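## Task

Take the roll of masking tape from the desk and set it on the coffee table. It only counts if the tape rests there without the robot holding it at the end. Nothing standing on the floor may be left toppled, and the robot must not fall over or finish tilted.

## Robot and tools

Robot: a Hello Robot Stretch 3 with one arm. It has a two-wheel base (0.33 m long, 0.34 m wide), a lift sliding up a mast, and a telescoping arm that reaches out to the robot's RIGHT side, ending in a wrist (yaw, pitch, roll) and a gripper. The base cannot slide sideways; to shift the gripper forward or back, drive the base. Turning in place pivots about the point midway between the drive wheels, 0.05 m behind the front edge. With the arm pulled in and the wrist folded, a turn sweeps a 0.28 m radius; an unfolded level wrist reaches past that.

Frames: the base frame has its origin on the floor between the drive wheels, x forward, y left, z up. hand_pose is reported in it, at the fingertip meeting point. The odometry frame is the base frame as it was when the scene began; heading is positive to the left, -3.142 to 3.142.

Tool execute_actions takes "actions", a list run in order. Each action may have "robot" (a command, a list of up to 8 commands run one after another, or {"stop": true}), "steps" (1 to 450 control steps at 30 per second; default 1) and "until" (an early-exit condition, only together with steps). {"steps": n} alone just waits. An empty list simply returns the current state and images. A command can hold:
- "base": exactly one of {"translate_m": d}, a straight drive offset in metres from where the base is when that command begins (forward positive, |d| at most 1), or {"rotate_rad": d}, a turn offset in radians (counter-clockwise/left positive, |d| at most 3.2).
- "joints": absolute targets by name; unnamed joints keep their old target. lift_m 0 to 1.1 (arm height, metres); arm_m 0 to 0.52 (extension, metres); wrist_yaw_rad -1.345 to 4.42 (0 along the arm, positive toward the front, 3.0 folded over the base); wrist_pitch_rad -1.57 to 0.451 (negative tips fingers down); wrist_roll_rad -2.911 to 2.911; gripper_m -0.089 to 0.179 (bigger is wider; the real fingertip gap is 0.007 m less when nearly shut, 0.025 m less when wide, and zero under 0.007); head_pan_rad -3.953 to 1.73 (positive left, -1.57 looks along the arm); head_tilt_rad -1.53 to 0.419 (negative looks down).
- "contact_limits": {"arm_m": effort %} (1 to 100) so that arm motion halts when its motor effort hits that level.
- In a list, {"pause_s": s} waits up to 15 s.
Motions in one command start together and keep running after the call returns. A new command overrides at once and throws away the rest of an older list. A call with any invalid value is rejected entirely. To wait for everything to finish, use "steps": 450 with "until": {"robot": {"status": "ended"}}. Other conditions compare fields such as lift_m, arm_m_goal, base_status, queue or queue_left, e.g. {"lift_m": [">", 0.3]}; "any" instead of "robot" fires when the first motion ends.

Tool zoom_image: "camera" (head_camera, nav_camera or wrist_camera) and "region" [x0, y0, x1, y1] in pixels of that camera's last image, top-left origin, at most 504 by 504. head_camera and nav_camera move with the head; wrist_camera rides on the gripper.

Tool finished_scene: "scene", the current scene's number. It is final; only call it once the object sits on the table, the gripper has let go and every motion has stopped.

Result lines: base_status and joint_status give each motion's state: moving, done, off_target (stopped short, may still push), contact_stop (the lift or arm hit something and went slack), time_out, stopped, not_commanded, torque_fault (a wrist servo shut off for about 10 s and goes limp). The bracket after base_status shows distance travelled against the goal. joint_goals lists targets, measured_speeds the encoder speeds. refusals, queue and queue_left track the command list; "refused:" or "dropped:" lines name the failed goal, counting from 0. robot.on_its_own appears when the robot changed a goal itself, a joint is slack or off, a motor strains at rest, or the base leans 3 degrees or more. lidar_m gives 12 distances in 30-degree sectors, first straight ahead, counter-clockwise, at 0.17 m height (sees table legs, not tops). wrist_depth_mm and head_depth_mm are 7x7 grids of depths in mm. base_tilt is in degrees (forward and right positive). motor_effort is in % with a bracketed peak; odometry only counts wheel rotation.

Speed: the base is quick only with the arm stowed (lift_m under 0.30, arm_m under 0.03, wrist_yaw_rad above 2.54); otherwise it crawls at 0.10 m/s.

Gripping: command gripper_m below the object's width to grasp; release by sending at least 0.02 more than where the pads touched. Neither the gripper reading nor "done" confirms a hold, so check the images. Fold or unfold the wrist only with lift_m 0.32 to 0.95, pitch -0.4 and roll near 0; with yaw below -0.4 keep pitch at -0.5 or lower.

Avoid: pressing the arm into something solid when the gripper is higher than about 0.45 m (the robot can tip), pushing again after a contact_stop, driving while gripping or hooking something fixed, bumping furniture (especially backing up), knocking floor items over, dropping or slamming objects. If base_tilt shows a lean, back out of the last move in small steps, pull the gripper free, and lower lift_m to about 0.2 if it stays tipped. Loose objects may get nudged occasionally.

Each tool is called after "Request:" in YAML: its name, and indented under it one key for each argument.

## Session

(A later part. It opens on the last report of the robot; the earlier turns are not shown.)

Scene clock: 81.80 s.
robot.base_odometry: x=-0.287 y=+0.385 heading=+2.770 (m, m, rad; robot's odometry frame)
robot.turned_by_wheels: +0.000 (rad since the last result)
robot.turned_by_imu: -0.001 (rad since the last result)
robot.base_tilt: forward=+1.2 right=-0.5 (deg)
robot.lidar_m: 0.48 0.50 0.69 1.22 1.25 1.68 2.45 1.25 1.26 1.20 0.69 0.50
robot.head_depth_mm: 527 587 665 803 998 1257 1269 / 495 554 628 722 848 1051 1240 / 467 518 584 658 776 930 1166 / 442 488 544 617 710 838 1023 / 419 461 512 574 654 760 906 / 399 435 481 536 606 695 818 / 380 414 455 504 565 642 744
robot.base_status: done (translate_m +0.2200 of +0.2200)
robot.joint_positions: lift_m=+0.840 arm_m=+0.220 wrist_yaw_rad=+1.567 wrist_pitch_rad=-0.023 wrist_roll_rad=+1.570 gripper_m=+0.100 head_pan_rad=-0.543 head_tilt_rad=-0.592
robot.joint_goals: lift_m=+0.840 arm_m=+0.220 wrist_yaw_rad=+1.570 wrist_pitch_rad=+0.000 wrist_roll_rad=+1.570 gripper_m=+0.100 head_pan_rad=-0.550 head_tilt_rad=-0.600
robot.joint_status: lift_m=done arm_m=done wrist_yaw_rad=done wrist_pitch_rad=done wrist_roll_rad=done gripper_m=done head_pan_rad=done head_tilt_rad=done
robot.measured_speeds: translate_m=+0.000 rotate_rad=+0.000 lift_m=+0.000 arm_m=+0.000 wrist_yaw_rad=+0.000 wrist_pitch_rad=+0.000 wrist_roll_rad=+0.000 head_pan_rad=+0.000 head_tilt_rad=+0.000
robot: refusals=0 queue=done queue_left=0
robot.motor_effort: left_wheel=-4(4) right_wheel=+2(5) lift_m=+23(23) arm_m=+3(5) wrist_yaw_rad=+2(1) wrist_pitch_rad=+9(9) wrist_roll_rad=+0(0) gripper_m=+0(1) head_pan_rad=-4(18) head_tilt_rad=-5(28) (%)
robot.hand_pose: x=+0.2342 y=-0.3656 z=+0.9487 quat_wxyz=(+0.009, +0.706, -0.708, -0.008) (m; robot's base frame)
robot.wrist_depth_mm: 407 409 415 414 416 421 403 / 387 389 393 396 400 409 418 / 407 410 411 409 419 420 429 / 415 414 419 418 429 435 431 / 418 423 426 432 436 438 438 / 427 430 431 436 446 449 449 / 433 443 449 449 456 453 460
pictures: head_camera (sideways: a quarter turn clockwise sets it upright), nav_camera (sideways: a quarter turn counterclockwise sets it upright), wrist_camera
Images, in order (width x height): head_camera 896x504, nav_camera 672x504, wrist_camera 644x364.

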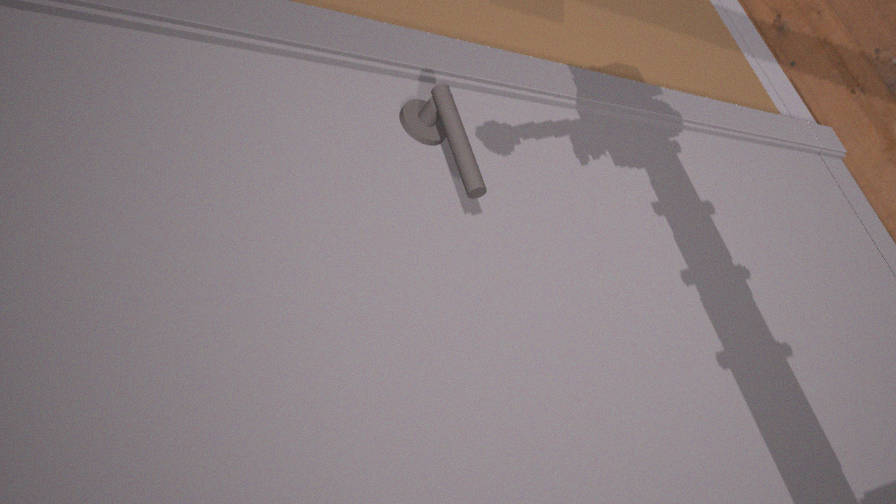

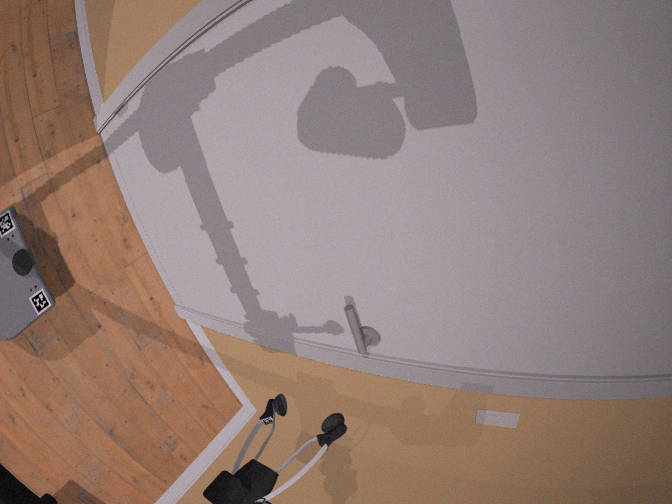

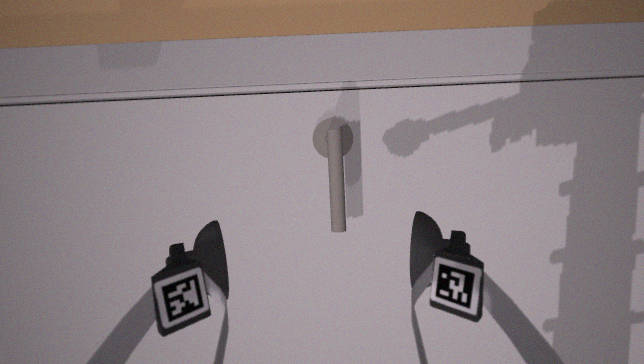

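Request:
execute_actions:
  actions:
    - {"robot":[{"joints":{"arm_m":0.245,"lift_m":0.82}},{"base":{"translate_m":0.16}}],"steps":450,"until":{"robot":{"status":"ended"}}}

Scene clock: 86.13 s.
robot.base_odometry: x=-0.436 y=+0.443 heading=+2.770 (m, m, rad; robot's odometry frame)
robot.turned_by_wheels: +0.000 (rad since the last result)
robot.turned_by_imu: -0.001 (rad since the last result)
robot.base_tilt: forward=+1.2 right=-0.5 (deg)
robot.lidar_m: 0.32 0.33 0.42 1.19 1.26 1.69 2.60 1.38 1.25 1.20 0.47 0.33
robot.head_depth_mm: 332 374 428 502 570 755 1028 / 312 349 396 457 538 664 857 / 295 326 368 420 490 588 735 / 286 308 343 389 447 528 643 / - 293 322 361 412 478 572 / - 285 303 338 382 438 514 / - - 290 317 355 403 468
robot.base_status: done (translate_m +0.1600 of +0.1600)
robot.joint_positions: lift_m=+0.820 arm_m=+0.245 wrist_yaw_rad=+1.567 wrist_pitch_rad=-0.023 wrist_roll_rad=+1.570 gripper_m=+0.100 head_pan_rad=-0.543 head_tilt_rad=-0.593
robot.joint_goals: lift_m=+0.820 arm_m=+0.245 wrist_yaw_rad=+1.570 wrist_pitch_rad=+0.000 wrist_roll_rad=+1.570 gripper_m=+0.100 head_pan_rad=-0.550 head_tilt_rad=-0.600
robot.joint_status: lift_m=done arm_m=done wrist_yaw_rad=done wrist_pitch_rad=done wrist_roll_rad=done gripper_m=done head_pan_rad=done head_tilt_rad=done
robot.measured_speeds: translate_m=+0.000 rotate_rad=+0.000 lift_m=+0.000 arm_m=+0.000 wrist_yaw_rad=+0.000 wrist_pitch_rad=+0.000 wrist_roll_rad=+0.000 head_pan_rad=+0.000 head_tilt_rad=+0.000
robot: refusals=0 queue=done queue_left=0
robot.motor_effort: left_wheel=-4(5) right_wheel=+2(5) lift_m=+23(24) arm_m=+4(4) wrist_yaw_rad=+1(2) wrist_pitch_rad=+9(8) wrist_roll_rad=+0(0) gripper_m=+0(0) head_pan_rad=-4(4) head_tilt_rad=-5(4) (%)
robot.hand_pose: x=+0.2342 y=-0.3905 z=+0.9287 quat_wxyz=(+0.009, +0.706, -0.708, -0.008) (m; robot's base frame)
robot.wrist_depth_mm: 229 230 230 232 237 237 236 / 231 234 237 237 240 248 250 / 247 249 252 255 257 257 263 / 251 254 257 249 261 262 265 / 257 259 261 262 265 268 269 / 263 263 267 269 270 273 277 / 267 271 272 274 277 278 284
pictures: head_camera (sideways: a quarter turn clockwise sets it upright), nav_camera (sideways: a quarter turn counterclockwise sets it upright), wrist_camera
Images, in order (width x height): head_camera 896x504, nav_camera 672x504, wrist_camera 644x364.

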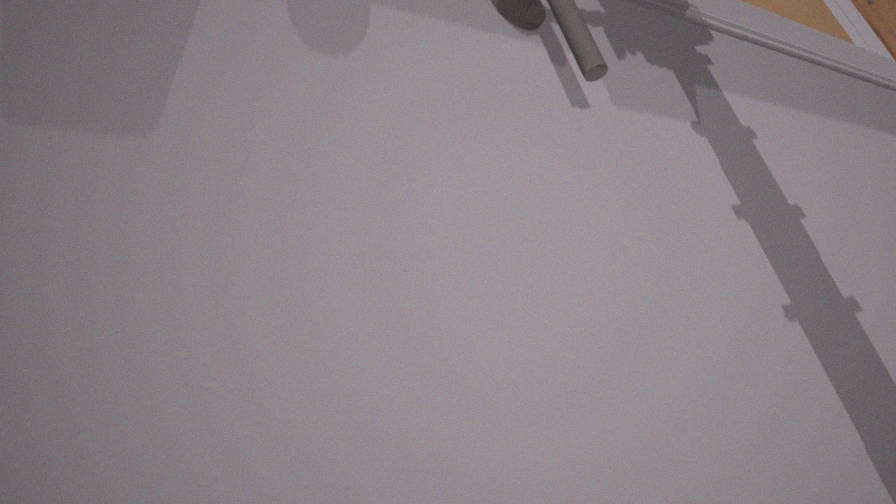

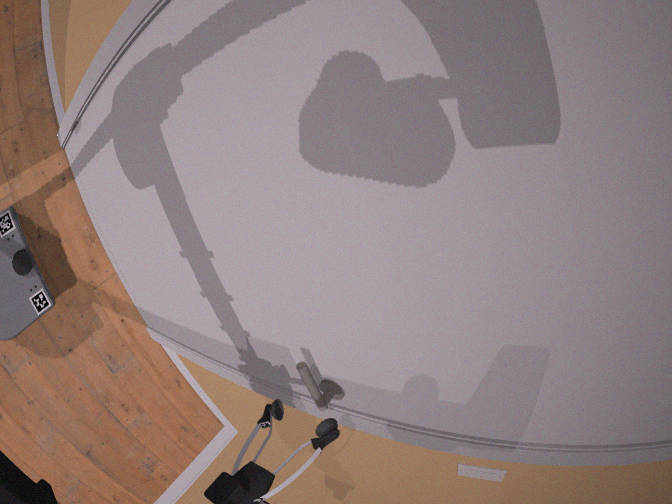

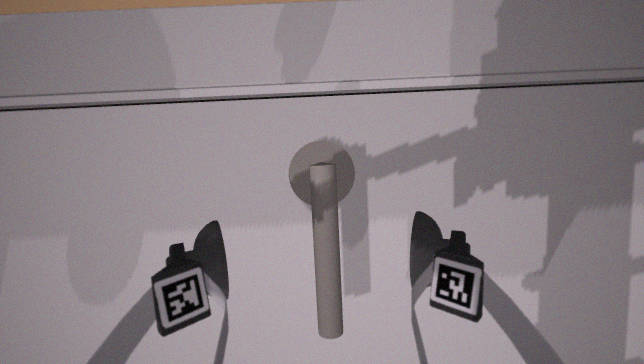

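Request:
execute_actions:
  actions:
    - {"robot":[{"joints":{"arm_m":0.225},"base":{"translate_m":0.015}},{"joints":{"gripper_m":-0.02}}],"steps":450,"until":{"robot":{"status":"ended"}}}

Scene clock: 88.80 s.
robot.base_odometry: x=-0.450 y=+0.449 heading=+2.770 (m, m, rad; robot's odometry frame)
robot.turned_by_wheels: +0.000 (rad since the last result)
robot.turned_by_imu: +0.000 (rad since the last result)
robot.base_tilt: forward=+1.3 right=-0.4 (deg)
robot.lidar_m: 0.30 0.31 0.41 1.14 1.25 1.69 2.62 1.40 1.25 1.20 0.44 0.32
robot.head_depth_mm: 314 354 405 473 546 719 946 / 296 329 374 432 511 627 807 / 286 309 347 397 463 554 694 / - 293 324 367 423 497 608 / - 285 305 342 389 452 541 / - - 291 319 360 415 487 / - - - 300 336 381 442
robot.base_status: done (translate_m +0.0150 of +0.0150)
robot.joint_positions: lift_m=+0.820 arm_m=+0.225 wrist_yaw_rad=+1.567 wrist_pitch_rad=-0.023 wrist_roll_rad=+1.570 gripper_m=-0.020 head_pan_rad=-0.543 head_tilt_rad=-0.593
robot.joint_goals: lift_m=+0.820 arm_m=+0.225 wrist_yaw_rad=+1.570 wrist_pitch_rad=+0.000 wrist_roll_rad=+1.570 gripper_m=-0.020 head_pan_rad=-0.550 head_tilt_rad=-0.600
robot.joint_status: lift_m=done arm_m=done wrist_yaw_rad=done wrist_pitch_rad=done wrist_roll_rad=done gripper_m=done head_pan_rad=done head_tilt_rad=done
robot.measured_speeds: translate_m=+0.000 rotate_rad=+0.000 lift_m=+0.000 arm_m=+0.000 wrist_yaw_rad=+0.000 wrist_pitch_rad=+0.000 wrist_roll_rad=+0.000 head_pan_rad=+0.000 head_tilt_rad=+0.000
robot: refusals=0 queue=done queue_left=0
robot.motor_effort: left_wheel=-4(6) right_wheel=+1(5) lift_m=+24(23) arm_m=-2(4) wrist_yaw_rad=+1(2) wrist_pitch_rad=+9(9) wrist_roll_rad=+0(0) gripper_m=-8(84) head_pan_rad=-4(4) head_tilt_rad=-4(4) (%)
robot.hand_pose: x=+0.2342 y=-0.3711 z=+0.9287 quat_wxyz=(+0.009, +0.706, -0.708, -0.008) (m; robot's base frame)
robot.wrist_depth_mm: 213 214 216 216 219 221 223 / 229 230 233 234 234 239 238 / 231 232 235 233 241 241 245 / 237 237 241 240 245 247 248 / 243 244 245 247 249 251 252 / 245 249 250 - 254 256 258 / 251 255 255 258 261 262 265
pictures: head_camera (sideways: a quarter turn clockwise sets it upright), nav_camera (sideways: a quarter turn counterclockwise sets it upright), wrist_camera
Images, in order (width x height): head_camera 896x504, nav_camera 672x504, wrist_camera 644x364.

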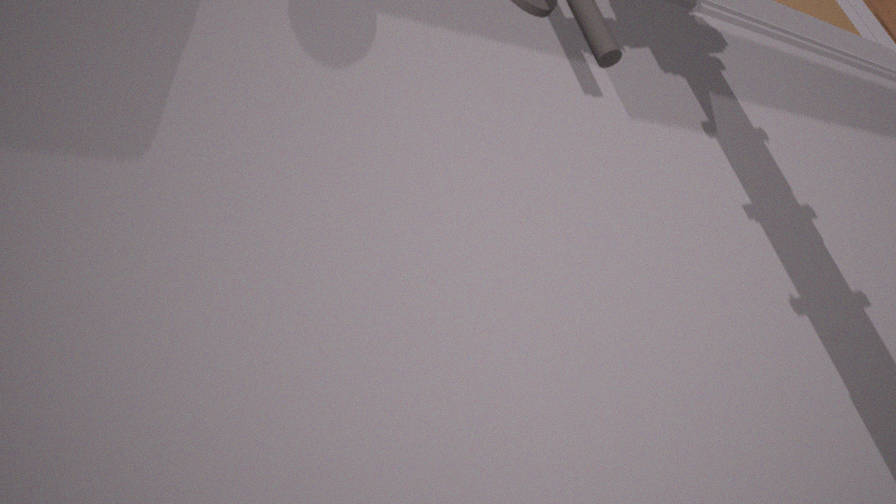

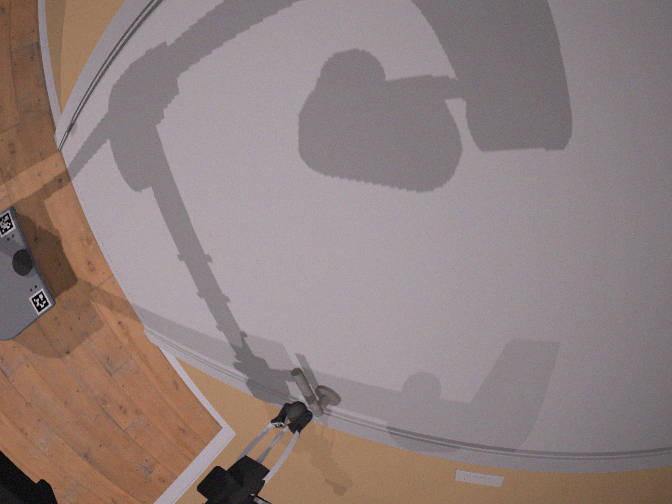

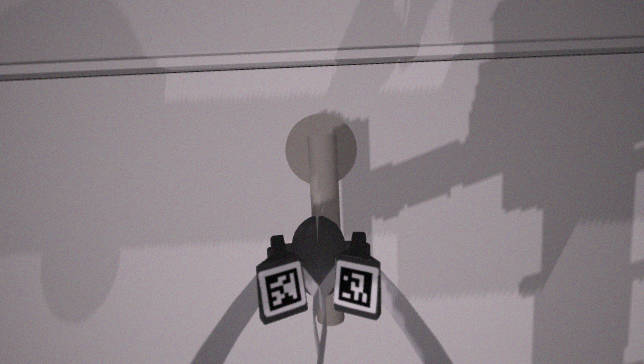

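Request:
execute_actions:
  actions:
    - {"robot":[{"joints":{"gripper_m":0.09,"head_pan_rad":-0.9,"head_tilt_rad":-0.65}},{"base":{"translate_m":0.03}},{"joints":{"gripper_m":-0.02}}],"steps":450,"until":{"robot":{"status":"ended"}}}

Scene clock: 92.97 s.
robot.base_odometry: x=-0.478 y=+0.460 heading=+2.770 (m, m, rad; robot's odometry frame)
robot.turned_by_wheels: +0.000 (rad since the last result)
robot.turned_by_imu: -0.001 (rad since the last result)
robot.base_tilt: forward=+1.2 right=-0.5 (deg)
robot.lidar_m: 0.27 0.28 0.38 1.03 1.26 1.69 2.66 1.42 1.25 1.19 0.40 0.29
robot.head_depth_mm: 527 643 784 1006 1338 1436 1239 / 429 485 563 702 1024 1330 1234 / 376 426 490 563 698 868 1161 / 335 373 421 483 565 685 867 / 301 332 369 416 476 558 673 / - 299 329 366 411 470 549 / - - 297 325 362 406 464
robot.base_status: done (translate_m +0.0300 of +0.0300)
robot.joint_positions: lift_m=+0.820 arm_m=+0.225 wrist_yaw_rad=+1.568 wrist_pitch_rad=-0.037 wrist_roll_rad=+1.570 gripper_m=-0.019 head_pan_rad=-0.893 head_tilt_rad=-0.642
robot.joint_goals: lift_m=+0.820 arm_m=+0.225 wrist_yaw_rad=+1.570 wrist_pitch_rad=+0.000 wrist_roll_rad=+1.570 gripper_m=-0.020 head_pan_rad=-0.900 head_tilt_rad=-0.650
robot.joint_status: lift_m=done arm_m=done wrist_yaw_rad=done wrist_pitch_rad=done wrist_roll_rad=done gripper_m=done head_pan_rad=done head_tilt_rad=done
robot.measured_speeds: translate_m=+0.000 rotate_rad=+0.000 lift_m=+0.000 arm_m=+0.000 wrist_yaw_rad=+0.000 wrist_pitch_rad=+0.000 wrist_roll_rad=+0.000 head_pan_rad=+0.000 head_tilt_rad=+0.000
robot: refusals=0 queue=done queue_left=0
robot.motor_effort: left_wheel=-6(6) right_wheel=+6(6) lift_m=+24(24) arm_m=-2(2) wrist_yaw_rad=+2(1) wrist_pitch_rad=+14(15) wrist_roll_rad=+0(0) gripper_m=-19(89) head_pan_rad=-4(30) head_tilt_rad=-5(14) (%)
robot.hand_pose: x=+0.2338 y=-0.3710 z=+0.9251 quat_wxyz=(+0.014, +0.706, -0.708, -0.013) (m; robot's base frame)
robot.wrist_depth_mm: 184 185 188 190 192 194 198 / 198 200 203 205 207 210 213 / 202 205 206 202 213 214 217 / 205 208 212 205 217 217 220 / 210 212 213 215 219 223 228 / 214 215 217 - 224 227 229 / 217 221 224 224 229 231 235
pictures: head_camera (sideways: a quarter turn clockwise sets it upright), nav_camera (sideways: a quarter turn counterclockwise sets it upright), wrist_camera
Images, in order (width x height): head_camera 896x504, nav_camera 672x504, wrist_camera 644x364.

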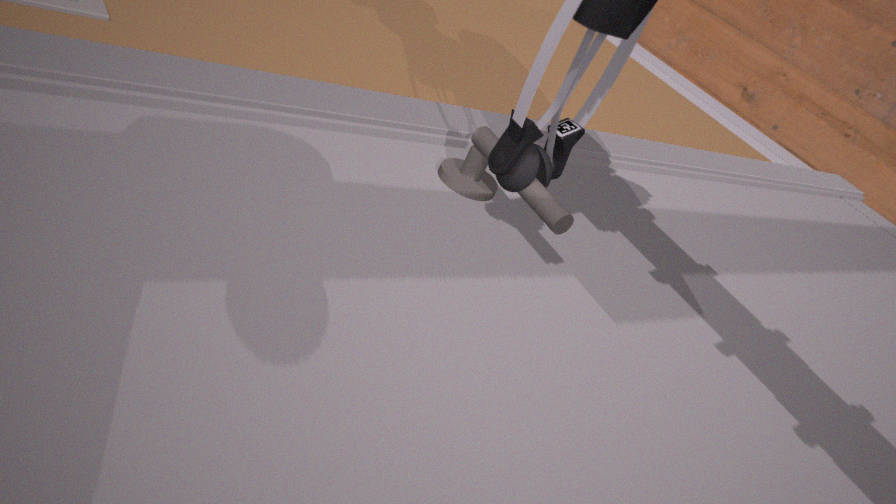

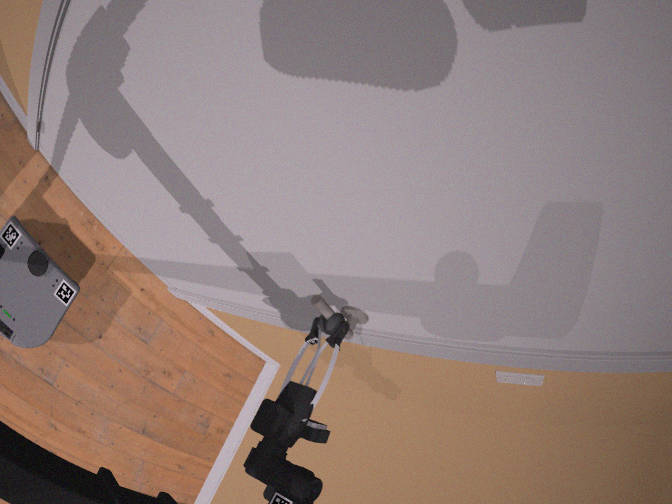

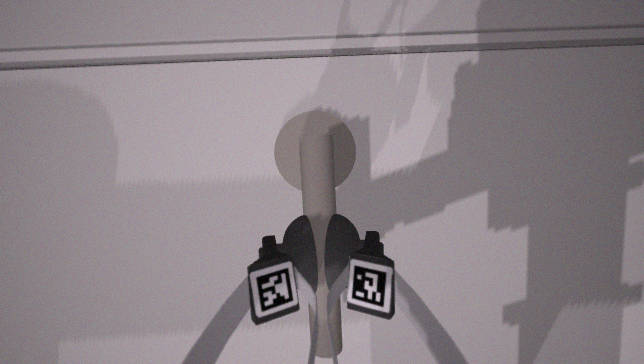

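Request:
execute_actions:
  actions:
    - {"robot":{"joints":{"lift_m":0.79,"wrist_roll_rad":1.05}},"steps":150,"until":{"robot":{"status":"ended"}}}

Scene clock: 94.10 s.
robot.base_odometry: x=-0.477 y=+0.460 heading=+2.769 (m, m, rad; robot's odometry frame)
robot.turned_by_wheels: -0.001 (rad since the last result)
robot.turned_by_imu: -0.001 (rad since the last result)
robot.base_tilt: forward=+1.1 right=-0.5 (deg)
robot.lidar_m: 0.27 0.28 0.38 1.03 1.26 1.69 2.65 1.42 1.25 1.19 0.40 0.29
robot.head_depth_mm: 531 648 791 1019 1386 1440 1239 / 433 489 568 715 1019 1334 1233 / 380 429 493 565 707 874 1162 / 337 376 423 486 568 688 870 / 303 334 371 418 479 559 675 / 286 300 331 367 413 472 552 / - - 298 327 363 408 465
robot.base_status: done (translate_m +0.0299 of +0.0300)
robot.joint_positions: lift_m=+0.790 arm_m=+0.225 wrist_yaw_rad=+1.559 wrist_pitch_rad=+0.044 wrist_roll_rad=+1.111 gripper_m=-0.019 head_pan_rad=-0.893 head_tilt_rad=-0.642
robot.joint_goals: lift_m=+0.790 arm_m=+0.225 wrist_yaw_rad=+1.570 wrist_pitch_rad=+0.000 wrist_roll_rad=+1.050 gripper_m=-0.020 head_pan_rad=-0.900 head_tilt_rad=-0.650
robot.joint_status: lift_m=done arm_m=done wrist_yaw_rad=done wrist_pitch_rad=done wrist_roll_rad=off_target gripper_m=done head_pan_rad=done head_tilt_rad=done
robot.measured_speeds: translate_m=+0.000 rotate_rad=+0.000 lift_m=+0.000 arm_m=+0.000 wrist_yaw_rad=+0.000 wrist_pitch_rad=+0.000 wrist_roll_rad=+0.000 head_pan_rad=+0.000 head_tilt_rad=+0.000
robot: refusals=0 queue=dropped queue_left=0
robot.on_its_own: left_wheel is at rest, and its effort (-21) is outside its rest range (-18 to +18); right_wheel is at rest, and its effort (+22) is outside its rest range (-18 to +18)
robot.motor_effort: left_wheel=-21(20) right_wheel=+22(22) lift_m=+18(24) arm_m=-2(2) wrist_yaw_rad=+8(8) wrist_pitch_rad=-17(17) wrist_roll_rad=-41(42) gripper_m=-21(21) head_pan_rad=-4(4) head_tilt_rad=-4(4) (%)
robot.hand_pose: x=+0.2357 y=-0.3732 z=+0.9163 quat_wxyz=(+0.148, +0.681, -0.696, +0.176) (m; robot's base frame)
robot.wrist_depth_mm: 209 207 207 195 193 193 219 / 212 209 210 209 201 194 192 / 215 213 212 210 210 209 196 / 218 216 215 206 214 212 211 / 220 219 219 170 216 216 214 / 224 221 221 197 219 219 217 / 227 225 224 222 223 220 219
pictures: head_camera (sideways: a quarter turn clockwise sets it upright), nav_camera (sideways: a quarter turn counterclockwise sets it upright), wrist_camera
Images, in order (width x height): head_camera 896x504, nav_camera 672x504, wrist_camera 644x364.

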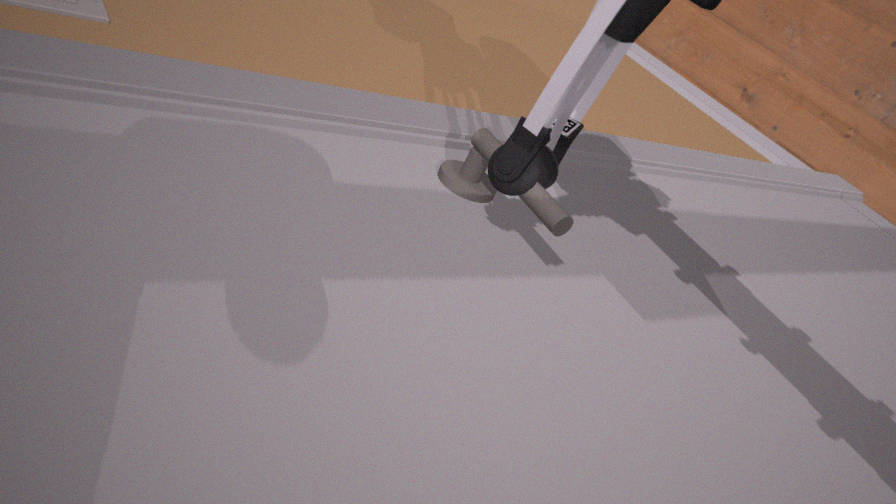

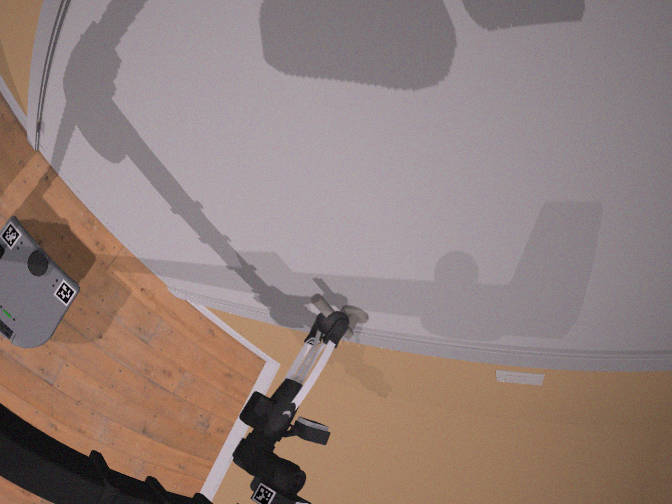

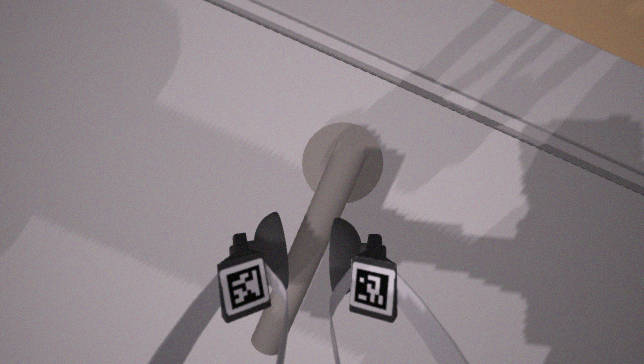

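Request:
execute_actions:
  actions:
    - {"robot":[{"joints":{"lift_m":0.82,"wrist_roll_rad":1.57}},{"joints":{"gripper_m":-0.03}},{"base":{"translate_m":-0.08}}],"steps":200,"until":{"robot":{"status":"ended"}}}

Scene clock: 98.50 s.
robot.base_odometry: x=-0.403 y=+0.431 heading=+2.770 (m, m, rad; robot's odometry frame)
robot.turned_by_wheels: +0.001 (rad since the last result)
robot.turned_by_imu: +0.002 (rad since the last result)
robot.base_tilt: forward=+1.2 right=-0.5 (deg)
robot.lidar_m: 0.35 0.37 0.47 1.22 1.26 1.68 2.56 1.36 1.25 1.20 0.52 0.37
robot.head_depth_mm: 710 839 1027 1318 1528 1439 1234 / 607 702 825 1005 1340 1406 1234 / 492 551 636 748 937 1250 1229 / 446 496 561 609 754 912 1156 / 401 441 492 550 634 743 897 / 364 398 437 486 548 627 731 / 333 361 394 433 482 541 618
robot.base_status: done (translate_m -0.0800 of -0.0800)
robot.joint_positions: lift_m=+0.820 arm_m=+0.225 wrist_yaw_rad=+1.566 wrist_pitch_rad=-0.025 wrist_roll_rad=+1.569 gripper_m=-0.029 head_pan_rad=-0.893 head_tilt_rad=-0.642
robot.joint_goals: lift_m=+0.820 arm_m=+0.225 wrist_yaw_rad=+1.570 wrist_pitch_rad=+0.000 wrist_roll_rad=+1.570 gripper_m=-0.030 head_pan_rad=-0.900 head_tilt_rad=-0.650
robot.joint_status: lift_m=done arm_m=done wrist_yaw_rad=done wrist_pitch_rad=done wrist_roll_rad=done gripper_m=done head_pan_rad=done head_tilt_rad=done
robot.measured_speeds: translate_m=+0.000 rotate_rad=+0.000 lift_m=+0.000 arm_m=+0.000 wrist_yaw_rad=+0.000 wrist_pitch_rad=+0.000 wrist_roll_rad=+0.000 head_pan_rad=+0.000 head_tilt_rad=+0.000
robot: refusals=0 queue=done queue_left=0
robot.motor_effort: left_wheel=-3(21) right_wheel=+1(22) lift_m=+34(35) arm_m=-2(2) wrist_yaw_rad=+3(7) wrist_pitch_rad=+9(17) wrist_roll_rad=+0(42) gripper_m=-12(61) head_pan_rad=-4(3) head_tilt_rad=-5(5) (%)
robot.hand_pose: x=+0.2342 y=-0.3713 z=+0.9278 quat_wxyz=(+0.010, +0.705, -0.709, -0.008) (m; robot's base frame)
robot.wrist_depth_mm: 261 261 264 265 267 273 273 / 269 273 274 285 284 287 291 / 282 282 285 286 290 294 298 / 287 290 292 296 298 301 301 / 290 294 298 298 301 304 306 / 300 302 300 - 307 314 315 / 304 307 307 312 313 318 321
pictures: head_camera (sideways: a quarter turn clockwise sets it upright), nav_camera (sideways: a quarter turn counterclockwise sets it upright), wrist_camera
Images, in order (width x height): head_camera 896x504, nav_camera 672x504, wrist_camera 644x364.

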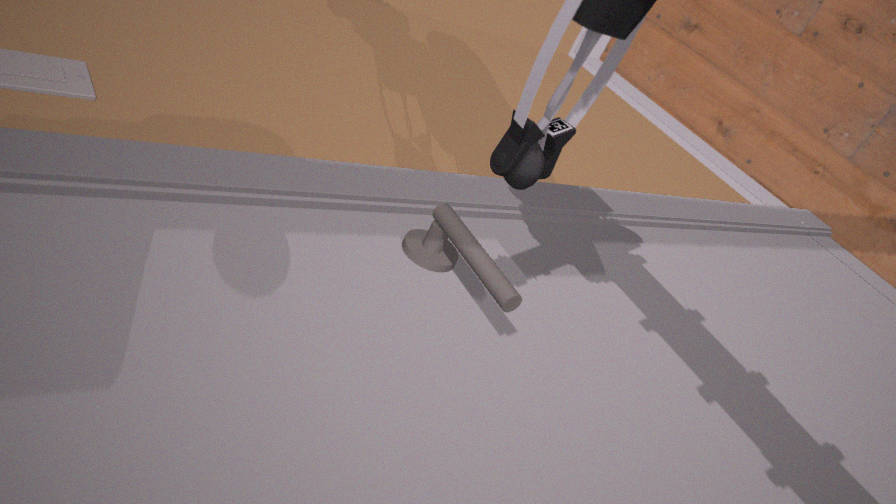

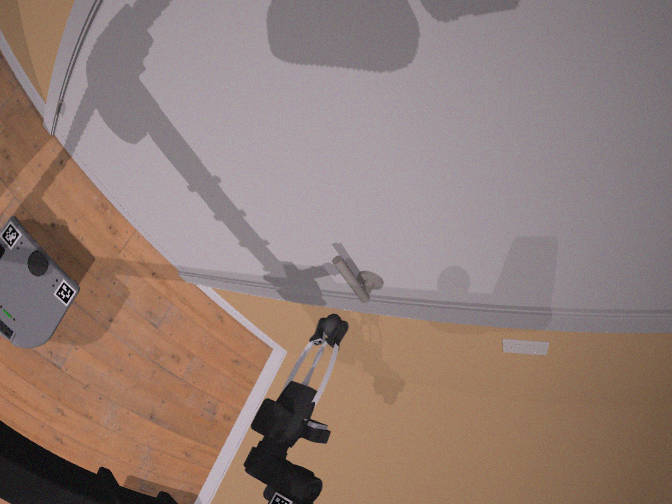

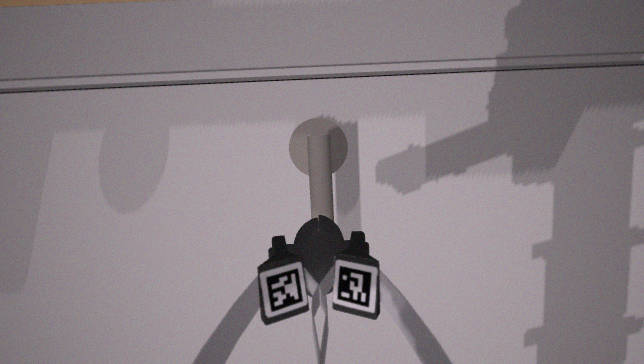

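Request:
execute_actions:
  actions:
    - {"robot":[{"base":{"translate_m":-0.9},"joints":{"arm_m":0,"wrist_roll_rad":0,"head_pan_rad":1.73,"head_tilt_rad":-0.45}},{"base":{"rotate_rad":0.6}}],"steps":450,"until":{"robot":{"status":"ended"}}}

Scene clock: 111.20 s.
robot.base_odometry: x=+0.436 y=+0.104 heading=-2.913 (m, m, rad; robot's odometry frame)
robot.turned_by_wheels: +0.600 (rad since the last result)
robot.turned_by_imu: +0.601 (rad since the last result)
robot.base_tilt: forward=+1.2 right=-0.5 (deg)
robot.lidar_m: 1.35 1.22 1.19 1.26 1.20 1.67 1.65 0.81 1.22 1.28 1.29 1.26
robot.head_depth_mm: 3394 3590 3595 1378 1436 1579 1383 / 3623 3943 3952 2922 2117 1671 1373 / 3497 3815 - 2639 1963 1625 1373 / 3137 3434 3432 2025 1350 1575 1379 / 2878 3099 1480 1608 1344 1523 1337 / 2623 2797 1363 1482 1335 1541 1396 / 2476 - - - - - -
robot.base_status: done (rotate_rad +0.5998 of +0.6000)
robot.joint_positions: lift_m=+0.820 arm_m=+0.000 wrist_yaw_rad=+1.568 wrist_pitch_rad=-0.024 wrist_roll_rad=+0.003 gripper_m=-0.029 head_pan_rad=+1.723 head_tilt_rad=-0.458
robot.joint_goals: lift_m=+0.820 arm_m=+0.000 wrist_yaw_rad=+1.570 wrist_pitch_rad=+0.000 wrist_roll_rad=+0.000 gripper_m=-0.030 head_pan_rad=+1.730 head_tilt_rad=-0.450
robot.joint_status: lift_m=done arm_m=done wrist_yaw_rad=done wrist_pitch_rad=done wrist_roll_rad=done gripper_m=done head_pan_rad=done head_tilt_rad=done
robot.measured_speeds: translate_m=+0.000 rotate_rad=+0.000 lift_m=+0.000 arm_m=+0.000 wrist_yaw_rad=+0.000 wrist_pitch_rad=+0.000 wrist_roll_rad=+0.000 head_pan_rad=+0.000 head_tilt_rad=+0.000
robot: refusals=0 queue=done queue_left=0
robot.motor_effort: left_wheel=-6(12) right_wheel=+2(6) lift_m=+34(35) arm_m=-2(1) wrist_yaw_rad=+3(3) wrist_pitch_rad=+9(9) wrist_roll_rad=-3(5) gripper_m=-11(11) head_pan_rad=+4(48) head_tilt_rad=+4(19) (%)
robot.hand_pose: x=+0.2342 y=-0.1461 z=+0.9282 quat_wxyz=(+0.506, +0.506, -0.495, +0.492) (m; robot's base frame)
robot.wrist_depth_mm: - - - - - 932 830 / - - - - - 955 843 / - - - - - 972 862 / - - - - - 986 883 / - - - - - - 911 / - - - - - - 919 / - - - - - - 971
pictures: head_camera (sideways: a quarter turn clockwise sets it upright), nav_camera (sideways: a quarter turn counterclockwise sets it upright), wrist_camera
Images, in order (width x height): head_camera 896x504, nav_camera 672x504, wrist_camera 644x364.

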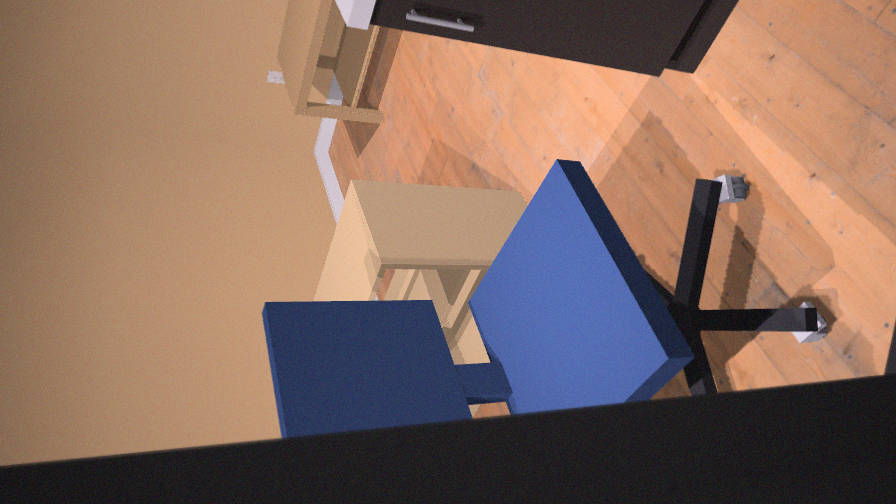

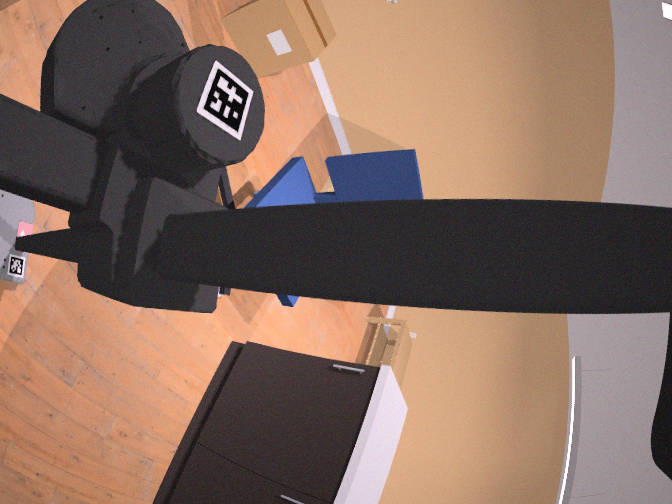

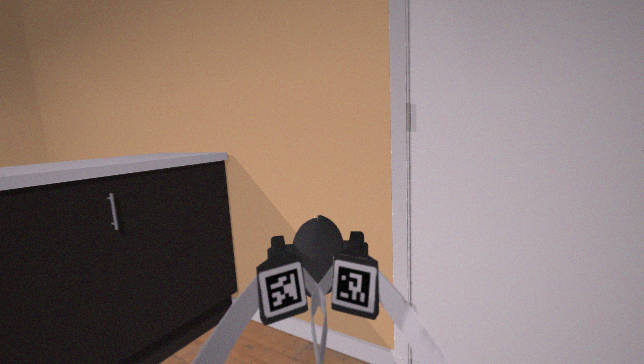

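Request:
execute_actions:
  actions:
    - {"robot":[{"base":{"rotate_rad":-0.6},"joints":{"lift_m":1.0,"wrist_pitch_rad":-0.2,"gripper_m":0.14,"head_pan_rad":-1.57,"head_tilt_rad":-0.7}},{"joints":{"wrist_yaw_rad":0},"base":{"translate_m":-0.35}},{"joints":{"lift_m":0.912}}],"steps":450,"until":{"robot":{"status":"ended"}}}

Scene clock: 119.83 s.
robot.base_odometry: x=+0.762 y=-0.023 heading=+2.770 (m, m, rad; robot's odometry frame)
robot.turned_by_wheels: -0.600 (rad since the last result)
robot.turned_by_imu: -0.599 (rad since the last result)
robot.base_tilt: forward=+1.2 right=-0.5 (deg)
robot.lidar_m: 1.61 1.68 1.24 1.18 0.95 1.97 1.32 1.36 1.28 0.79 1.27 1.68
robot.head_depth_mm: 1045 933 673 560 1677 - - / 1042 931 672 551 1644 - - / 1052 929 670 540 - - - / 1051 924 669 550 1639 1360 1203 / 1055 928 666 557 1523 1346 1176 / 1053 924 666 557 1637 1388 1202 / 1063 1172 665 574 1648 1393 1200
robot.base_status: done (translate_m -0.3500 of -0.3500)
robot.joint_positions: lift_m=+0.912 arm_m=+0.000 wrist_yaw_rad=+0.003 wrist_pitch_rad=-0.219 wrist_roll_rad=+0.003 gripper_m=+0.140 head_pan_rad=-1.563 head_tilt_rad=-0.691
robot.joint_goals: lift_m=+0.912 arm_m=+0.000 wrist_yaw_rad=+0.000 wrist_pitch_rad=-0.200 wrist_roll_rad=+0.000 gripper_m=+0.140 head_pan_rad=-1.570 head_tilt_rad=-0.700
robot.joint_status: lift_m=done arm_m=done wrist_yaw_rad=done wrist_pitch_rad=done wrist_roll_rad=done gripper_m=done head_pan_rad=done head_tilt_rad=done
robot.measured_speeds: translate_m=+0.000 rotate_rad=+0.000 lift_m=+0.000 arm_m=+0.000 wrist_yaw_rad=+0.000 wrist_pitch_rad=+0.000 wrist_roll_rad=+0.000 head_pan_rad=+0.000 head_tilt_rad=+0.000
robot: refusals=0 queue=done queue_left=0
robot.motor_effort: left_wheel=+5(10) right_wheel=-2(5) lift_m=+23(35) arm_m=-2(2) wrist_yaw_rad=-2(4) wrist_pitch_rad=+7(9) wrist_roll_rad=-2(2) gripper_m=+0(83) head_pan_rad=-4(47) head_tilt_rad=-5(25) (%)
robot.hand_pose: x=-0.0207 y=-0.3902 z=+0.9718 quat_wxyz=(+0.702, +0.079, -0.703, -0.076) (m; robot's base frame)
robot.wrist_depth_mm: 854 883 905 914 920 929 935 / 913 942 979 985 978 968 967 / 989 959 653 595 562 531 497 / 991 364 349 287 322 312 301 / 250 259 240 232 229 232 233 / - - 671 - - - - / - - - - - - -
pictures: head_camera (sideways: a quarter turn clockwise sets it upright), nav_camera (sideways: a quarter turn counterclockwise sets it upright), wrist_camera
Images, in order (width x height): head_camera 896x504, nav_camera 672x504, wrist_camera 644x364.

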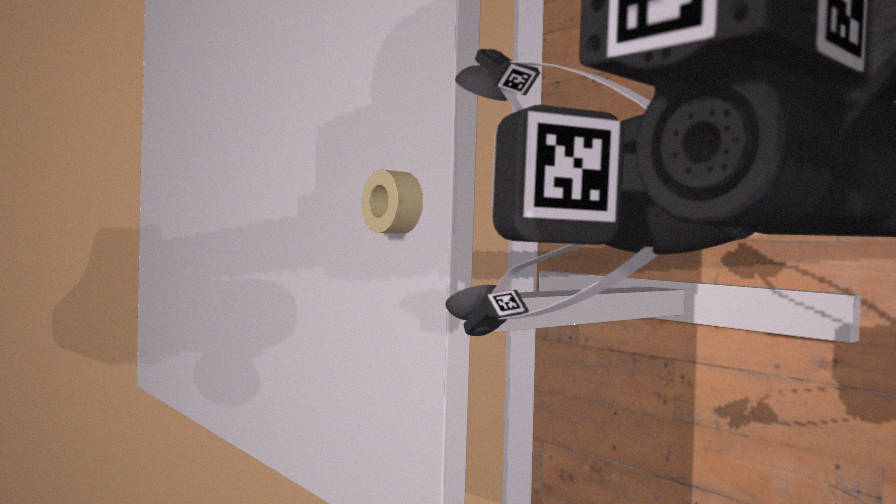

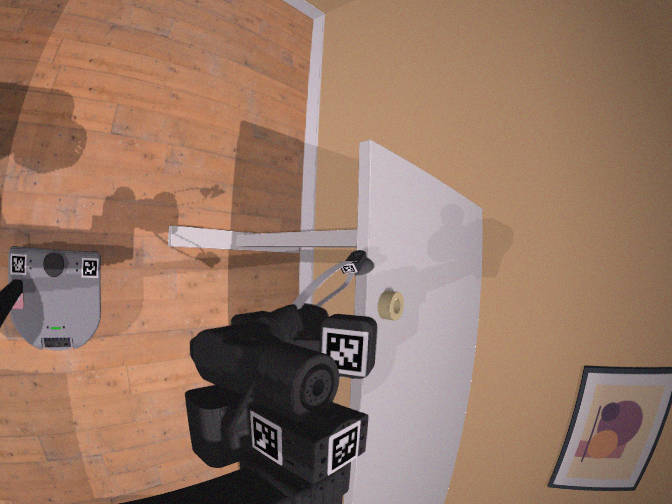

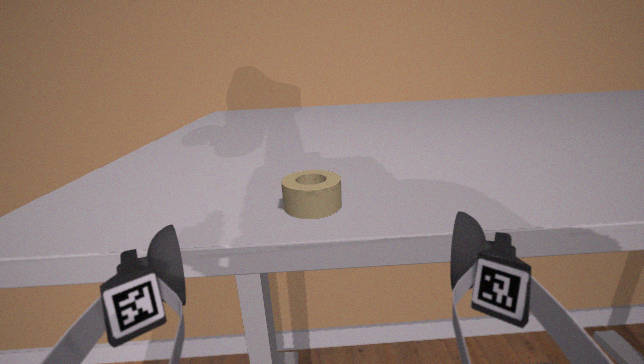

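Request:
execute_actions:
  actions:
    - {"robot":[{"joints":{"arm_m":0.1},"base":{"translate_m":0.006}},{"joints":{"gripper_m":0.015}},{"pause_s":0.4},{"joints":{"lift_m":1.0}},{"joints":{"arm_m":0.0,"head_pan_rad":1.3,"head_tilt_rad":-0.5}}],"steps":450,"until":{"robot":{"status":"ended"}}}

Scene clock: 127.10 s.
robot.base_odometry: x=+0.756 y=-0.021 heading=+2.770 (m, m, rad; robot's odometry frame)
robot.turned_by_wheels: +0.000 (rad since the last result)
robot.turned_by_imu: -0.001 (rad since the last result)
robot.base_tilt: forward=+1.3 right=-0.5 (deg)
robot.lidar_m: 1.60 1.68 1.24 1.19 0.96 1.98 1.33 1.36 1.28 0.79 1.27 1.67
robot.head_depth_mm: 2682 2663 1380 1517 1719 1610 1336 / 3207 3118 1344 1466 1654 1604 1326 / 3285 2643 1307 1414 1598 1595 1320 / 3195 2634 1270 1370 1538 1579 1329 / 3108 3270 1240 1320 1491 1588 1320 / 3018 3282 1216 1282 1434 1576 1325 / 2953 3169 1181 1249 1385 1529 1317
robot.base_status: done (translate_m +0.0060 of +0.0060)
robot.joint_positions: lift_m=+1.000 arm_m=+0.000 wrist_yaw_rad=+0.003 wrist_pitch_rad=-0.221 wrist_roll_rad=+0.003 gripper_m=+0.015 head_pan_rad=+1.293 head_tilt_rad=-0.507
robot.joint_goals: lift_m=+1.000 arm_m=+0.000 wrist_yaw_rad=+0.000 wrist_pitch_rad=-0.200 wrist_roll_rad=+0.000 gripper_m=+0.015 head_pan_rad=+1.300 head_tilt_rad=-0.500
robot.joint_status: lift_m=done arm_m=done wrist_yaw_rad=done wrist_pitch_rad=done wrist_roll_rad=done gripper_m=done head_pan_rad=done head_tilt_rad=done
robot.measured_speeds: translate_m=+0.000 rotate_rad=+0.000 lift_m=+0.000 arm_m=+0.000 wrist_yaw_rad=+0.000 wrist_pitch_rad=+0.000 wrist_roll_rad=+0.000 head_pan_rad=+0.000 head_tilt_rad=+0.000
robot: refusals=0 queue=done queue_left=0
robot.motor_effort: left_wheel=+5(11) right_wheel=-2(4) lift_m=+34(35) arm_m=-2(4) wrist_yaw_rad=-2(2) wrist_pitch_rad=+8(8) wrist_roll_rad=-2(2) gripper_m=-11(83) head_pan_rad=+4(46) head_tilt_rad=+4(23) (%)
robot.hand_pose: x=-0.0208 y=-0.3900 z=+1.0587 quat_wxyz=(+0.702, +0.079, -0.703, -0.078) (m; robot's base frame)
robot.wrist_depth_mm: 876 849 882 905 906 932 944 / 918 919 943 944 966 982 987 / 955 969 947 - 983 926 875 / - - 606 590 568 551 520 / - 433 441 190 406 386 379 / - 323 328 160 - 297 292 / 266 265 259 261 262 262 265
pictures: head_camera (sideways: a quarter turn clockwise sets it upright), nav_camera (sideways: a quarter turn counterclockwise sets it upright), wrist_camera
Images, in order (width x height): head_camera 896x504, nav_camera 672x504, wrist_camera 644x364.

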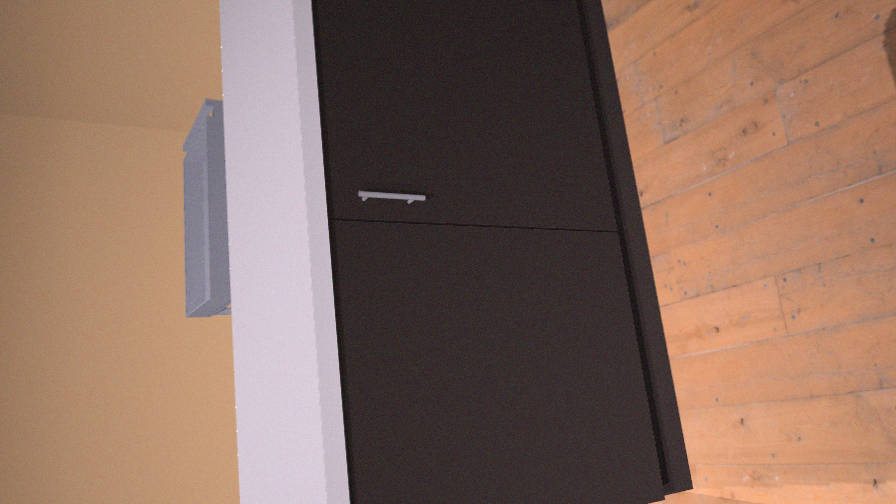

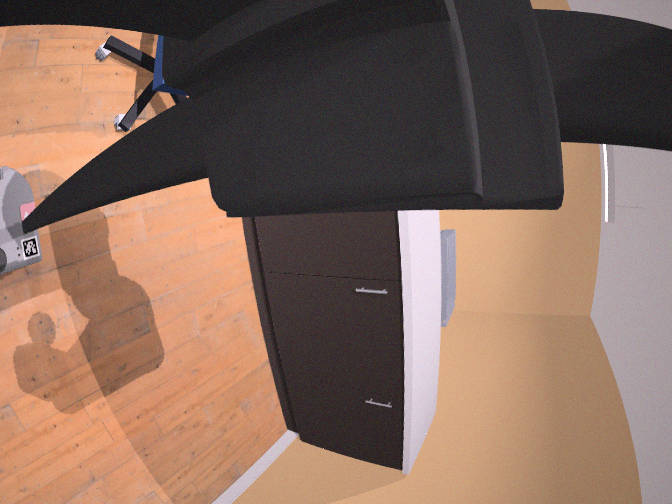

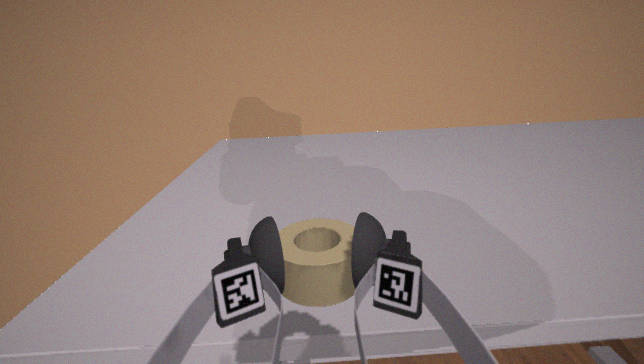

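Request:
execute_actions:
  actions:
    - {"robot":[{"joints":{"wrist_yaw_rad":1.7,"head_pan_rad":0,"head_tilt_rad":-0.6},"base":{"rotate_rad":1.75}},{"joints":{"lift_m":0.75}}],"steps":450,"until":{"robot":{"status":"ended"}}}

Scene clock: 144.73 s.
robot.base_odometry: x=+0.756 y=-0.021 heading=-1.763 (m, m, rad; robot's odometry frame)
robot.turned_by_wheels: +1.750 (rad since the last result)
robot.turned_by_imu: +1.747 (rad since the last result)
robot.base_tilt: forward=+1.2 right=-0.5 (deg)
robot.lidar_m: 1.18 0.96 1.38 1.33 1.53 1.24 0.79 1.34 1.62 1.60 1.47 1.19
robot.head_depth_mm: 2986 1480 1165 1300 1486 1491 1265 / 3030 1472 1192 1339 1531 1487 1266 / 3081 1463 1215 1372 1576 1493 1266 / 3144 3366 2982 2199 1700 1487 1260 / 3220 3447 3113 2289 1700 1448 1264 / 3296 3462 3105 2278 1149 1419 1210 / 3327 3643 1882 1837 1134 962 1259
robot.base_status: done (rotate_rad +1.7498 of +1.7500)
robot.joint_positions: lift_m=+0.750 arm_m=+0.000 wrist_yaw_rad=+1.697 wrist_pitch_rad=-0.222 wrist_roll_rad=+0.003 gripper_m=+0.015 head_pan_rad=+0.007 head_tilt_rad=-0.592
robot.joint_goals: lift_m=+0.750 arm_m=+0.000 wrist_yaw_rad=+1.700 wrist_pitch_rad=-0.200 wrist_roll_rad=+0.000 gripper_m=+0.015 head_pan_rad=+0.000 head_tilt_rad=-0.600
robot.joint_status: lift_m=done arm_m=done wrist_yaw_rad=done wrist_pitch_rad=done wrist_roll_rad=done gripper_m=done head_pan_rad=done head_tilt_rad=done
robot.measured_speeds: translate_m=+0.000 rotate_rad=+0.000 lift_m=+0.000 arm_m=+0.000 wrist_yaw_rad=+0.000 wrist_pitch_rad=+0.000 wrist_roll_rad=+0.000 head_pan_rad=+0.000 head_tilt_rad=+0.000
robot: refusals=0 queue=done queue_left=0
robot.motor_effort: left_wheel=-6(13) right_wheel=+2(5) lift_m=+23(35) arm_m=-2(2) wrist_yaw_rad=+3(3) wrist_pitch_rad=+8(8) wrist_roll_rad=-2(2) gripper_m=-11(10) head_pan_rad=-4(45) head_tilt_rad=-4(13) (%)
robot.hand_pose: x=+0.2214 y=-0.1146 z=+0.8090 quat_wxyz=(+0.523, +0.580, -0.406, +0.475) (m; robot's base frame)
robot.wrist_depth_mm: - - - - - - - / 873 - - - - 943 888 / 867 - - - - - 937 / 900 - - - - - 998 / - 931 957 190 - - - / - 737 846 159 - - - / - - - - - - -
pictures: head_camera (sideways: a quarter turn clockwise sets it upright), nav_camera (sideways: a quarter turn counterclockwise sets it upright), wrist_camera
Images, in order (width x height): head_camera 896x504, nav_camera 672x504, wrist_camera 644x364.

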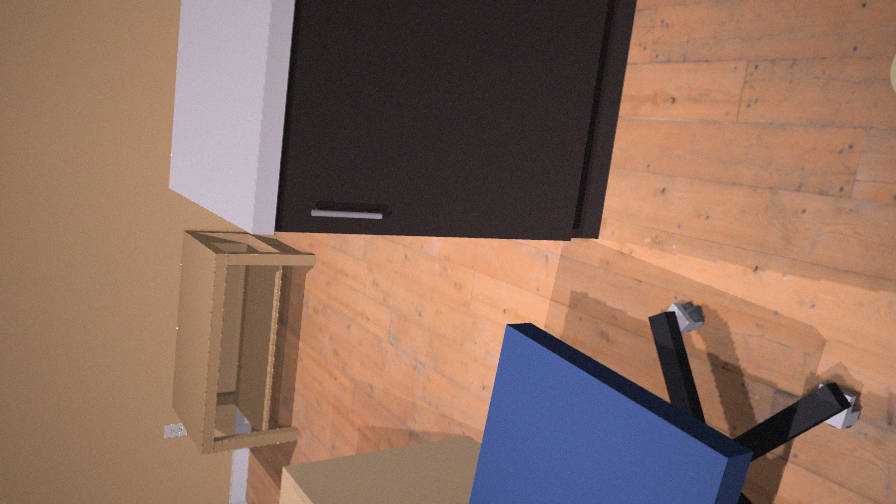

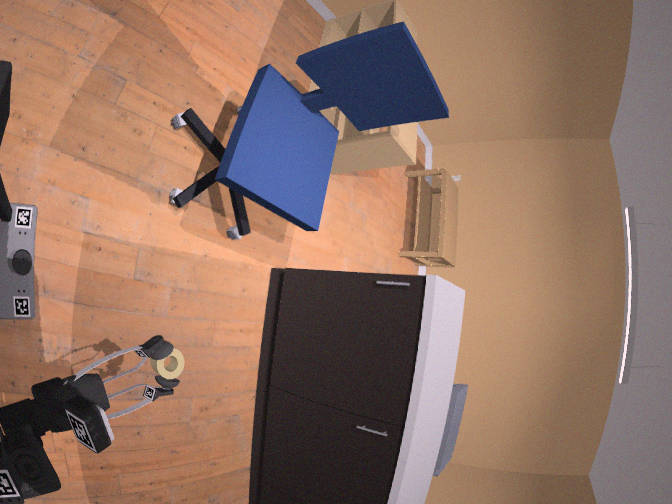

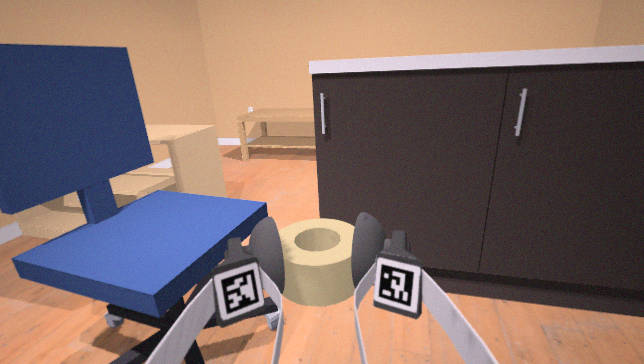

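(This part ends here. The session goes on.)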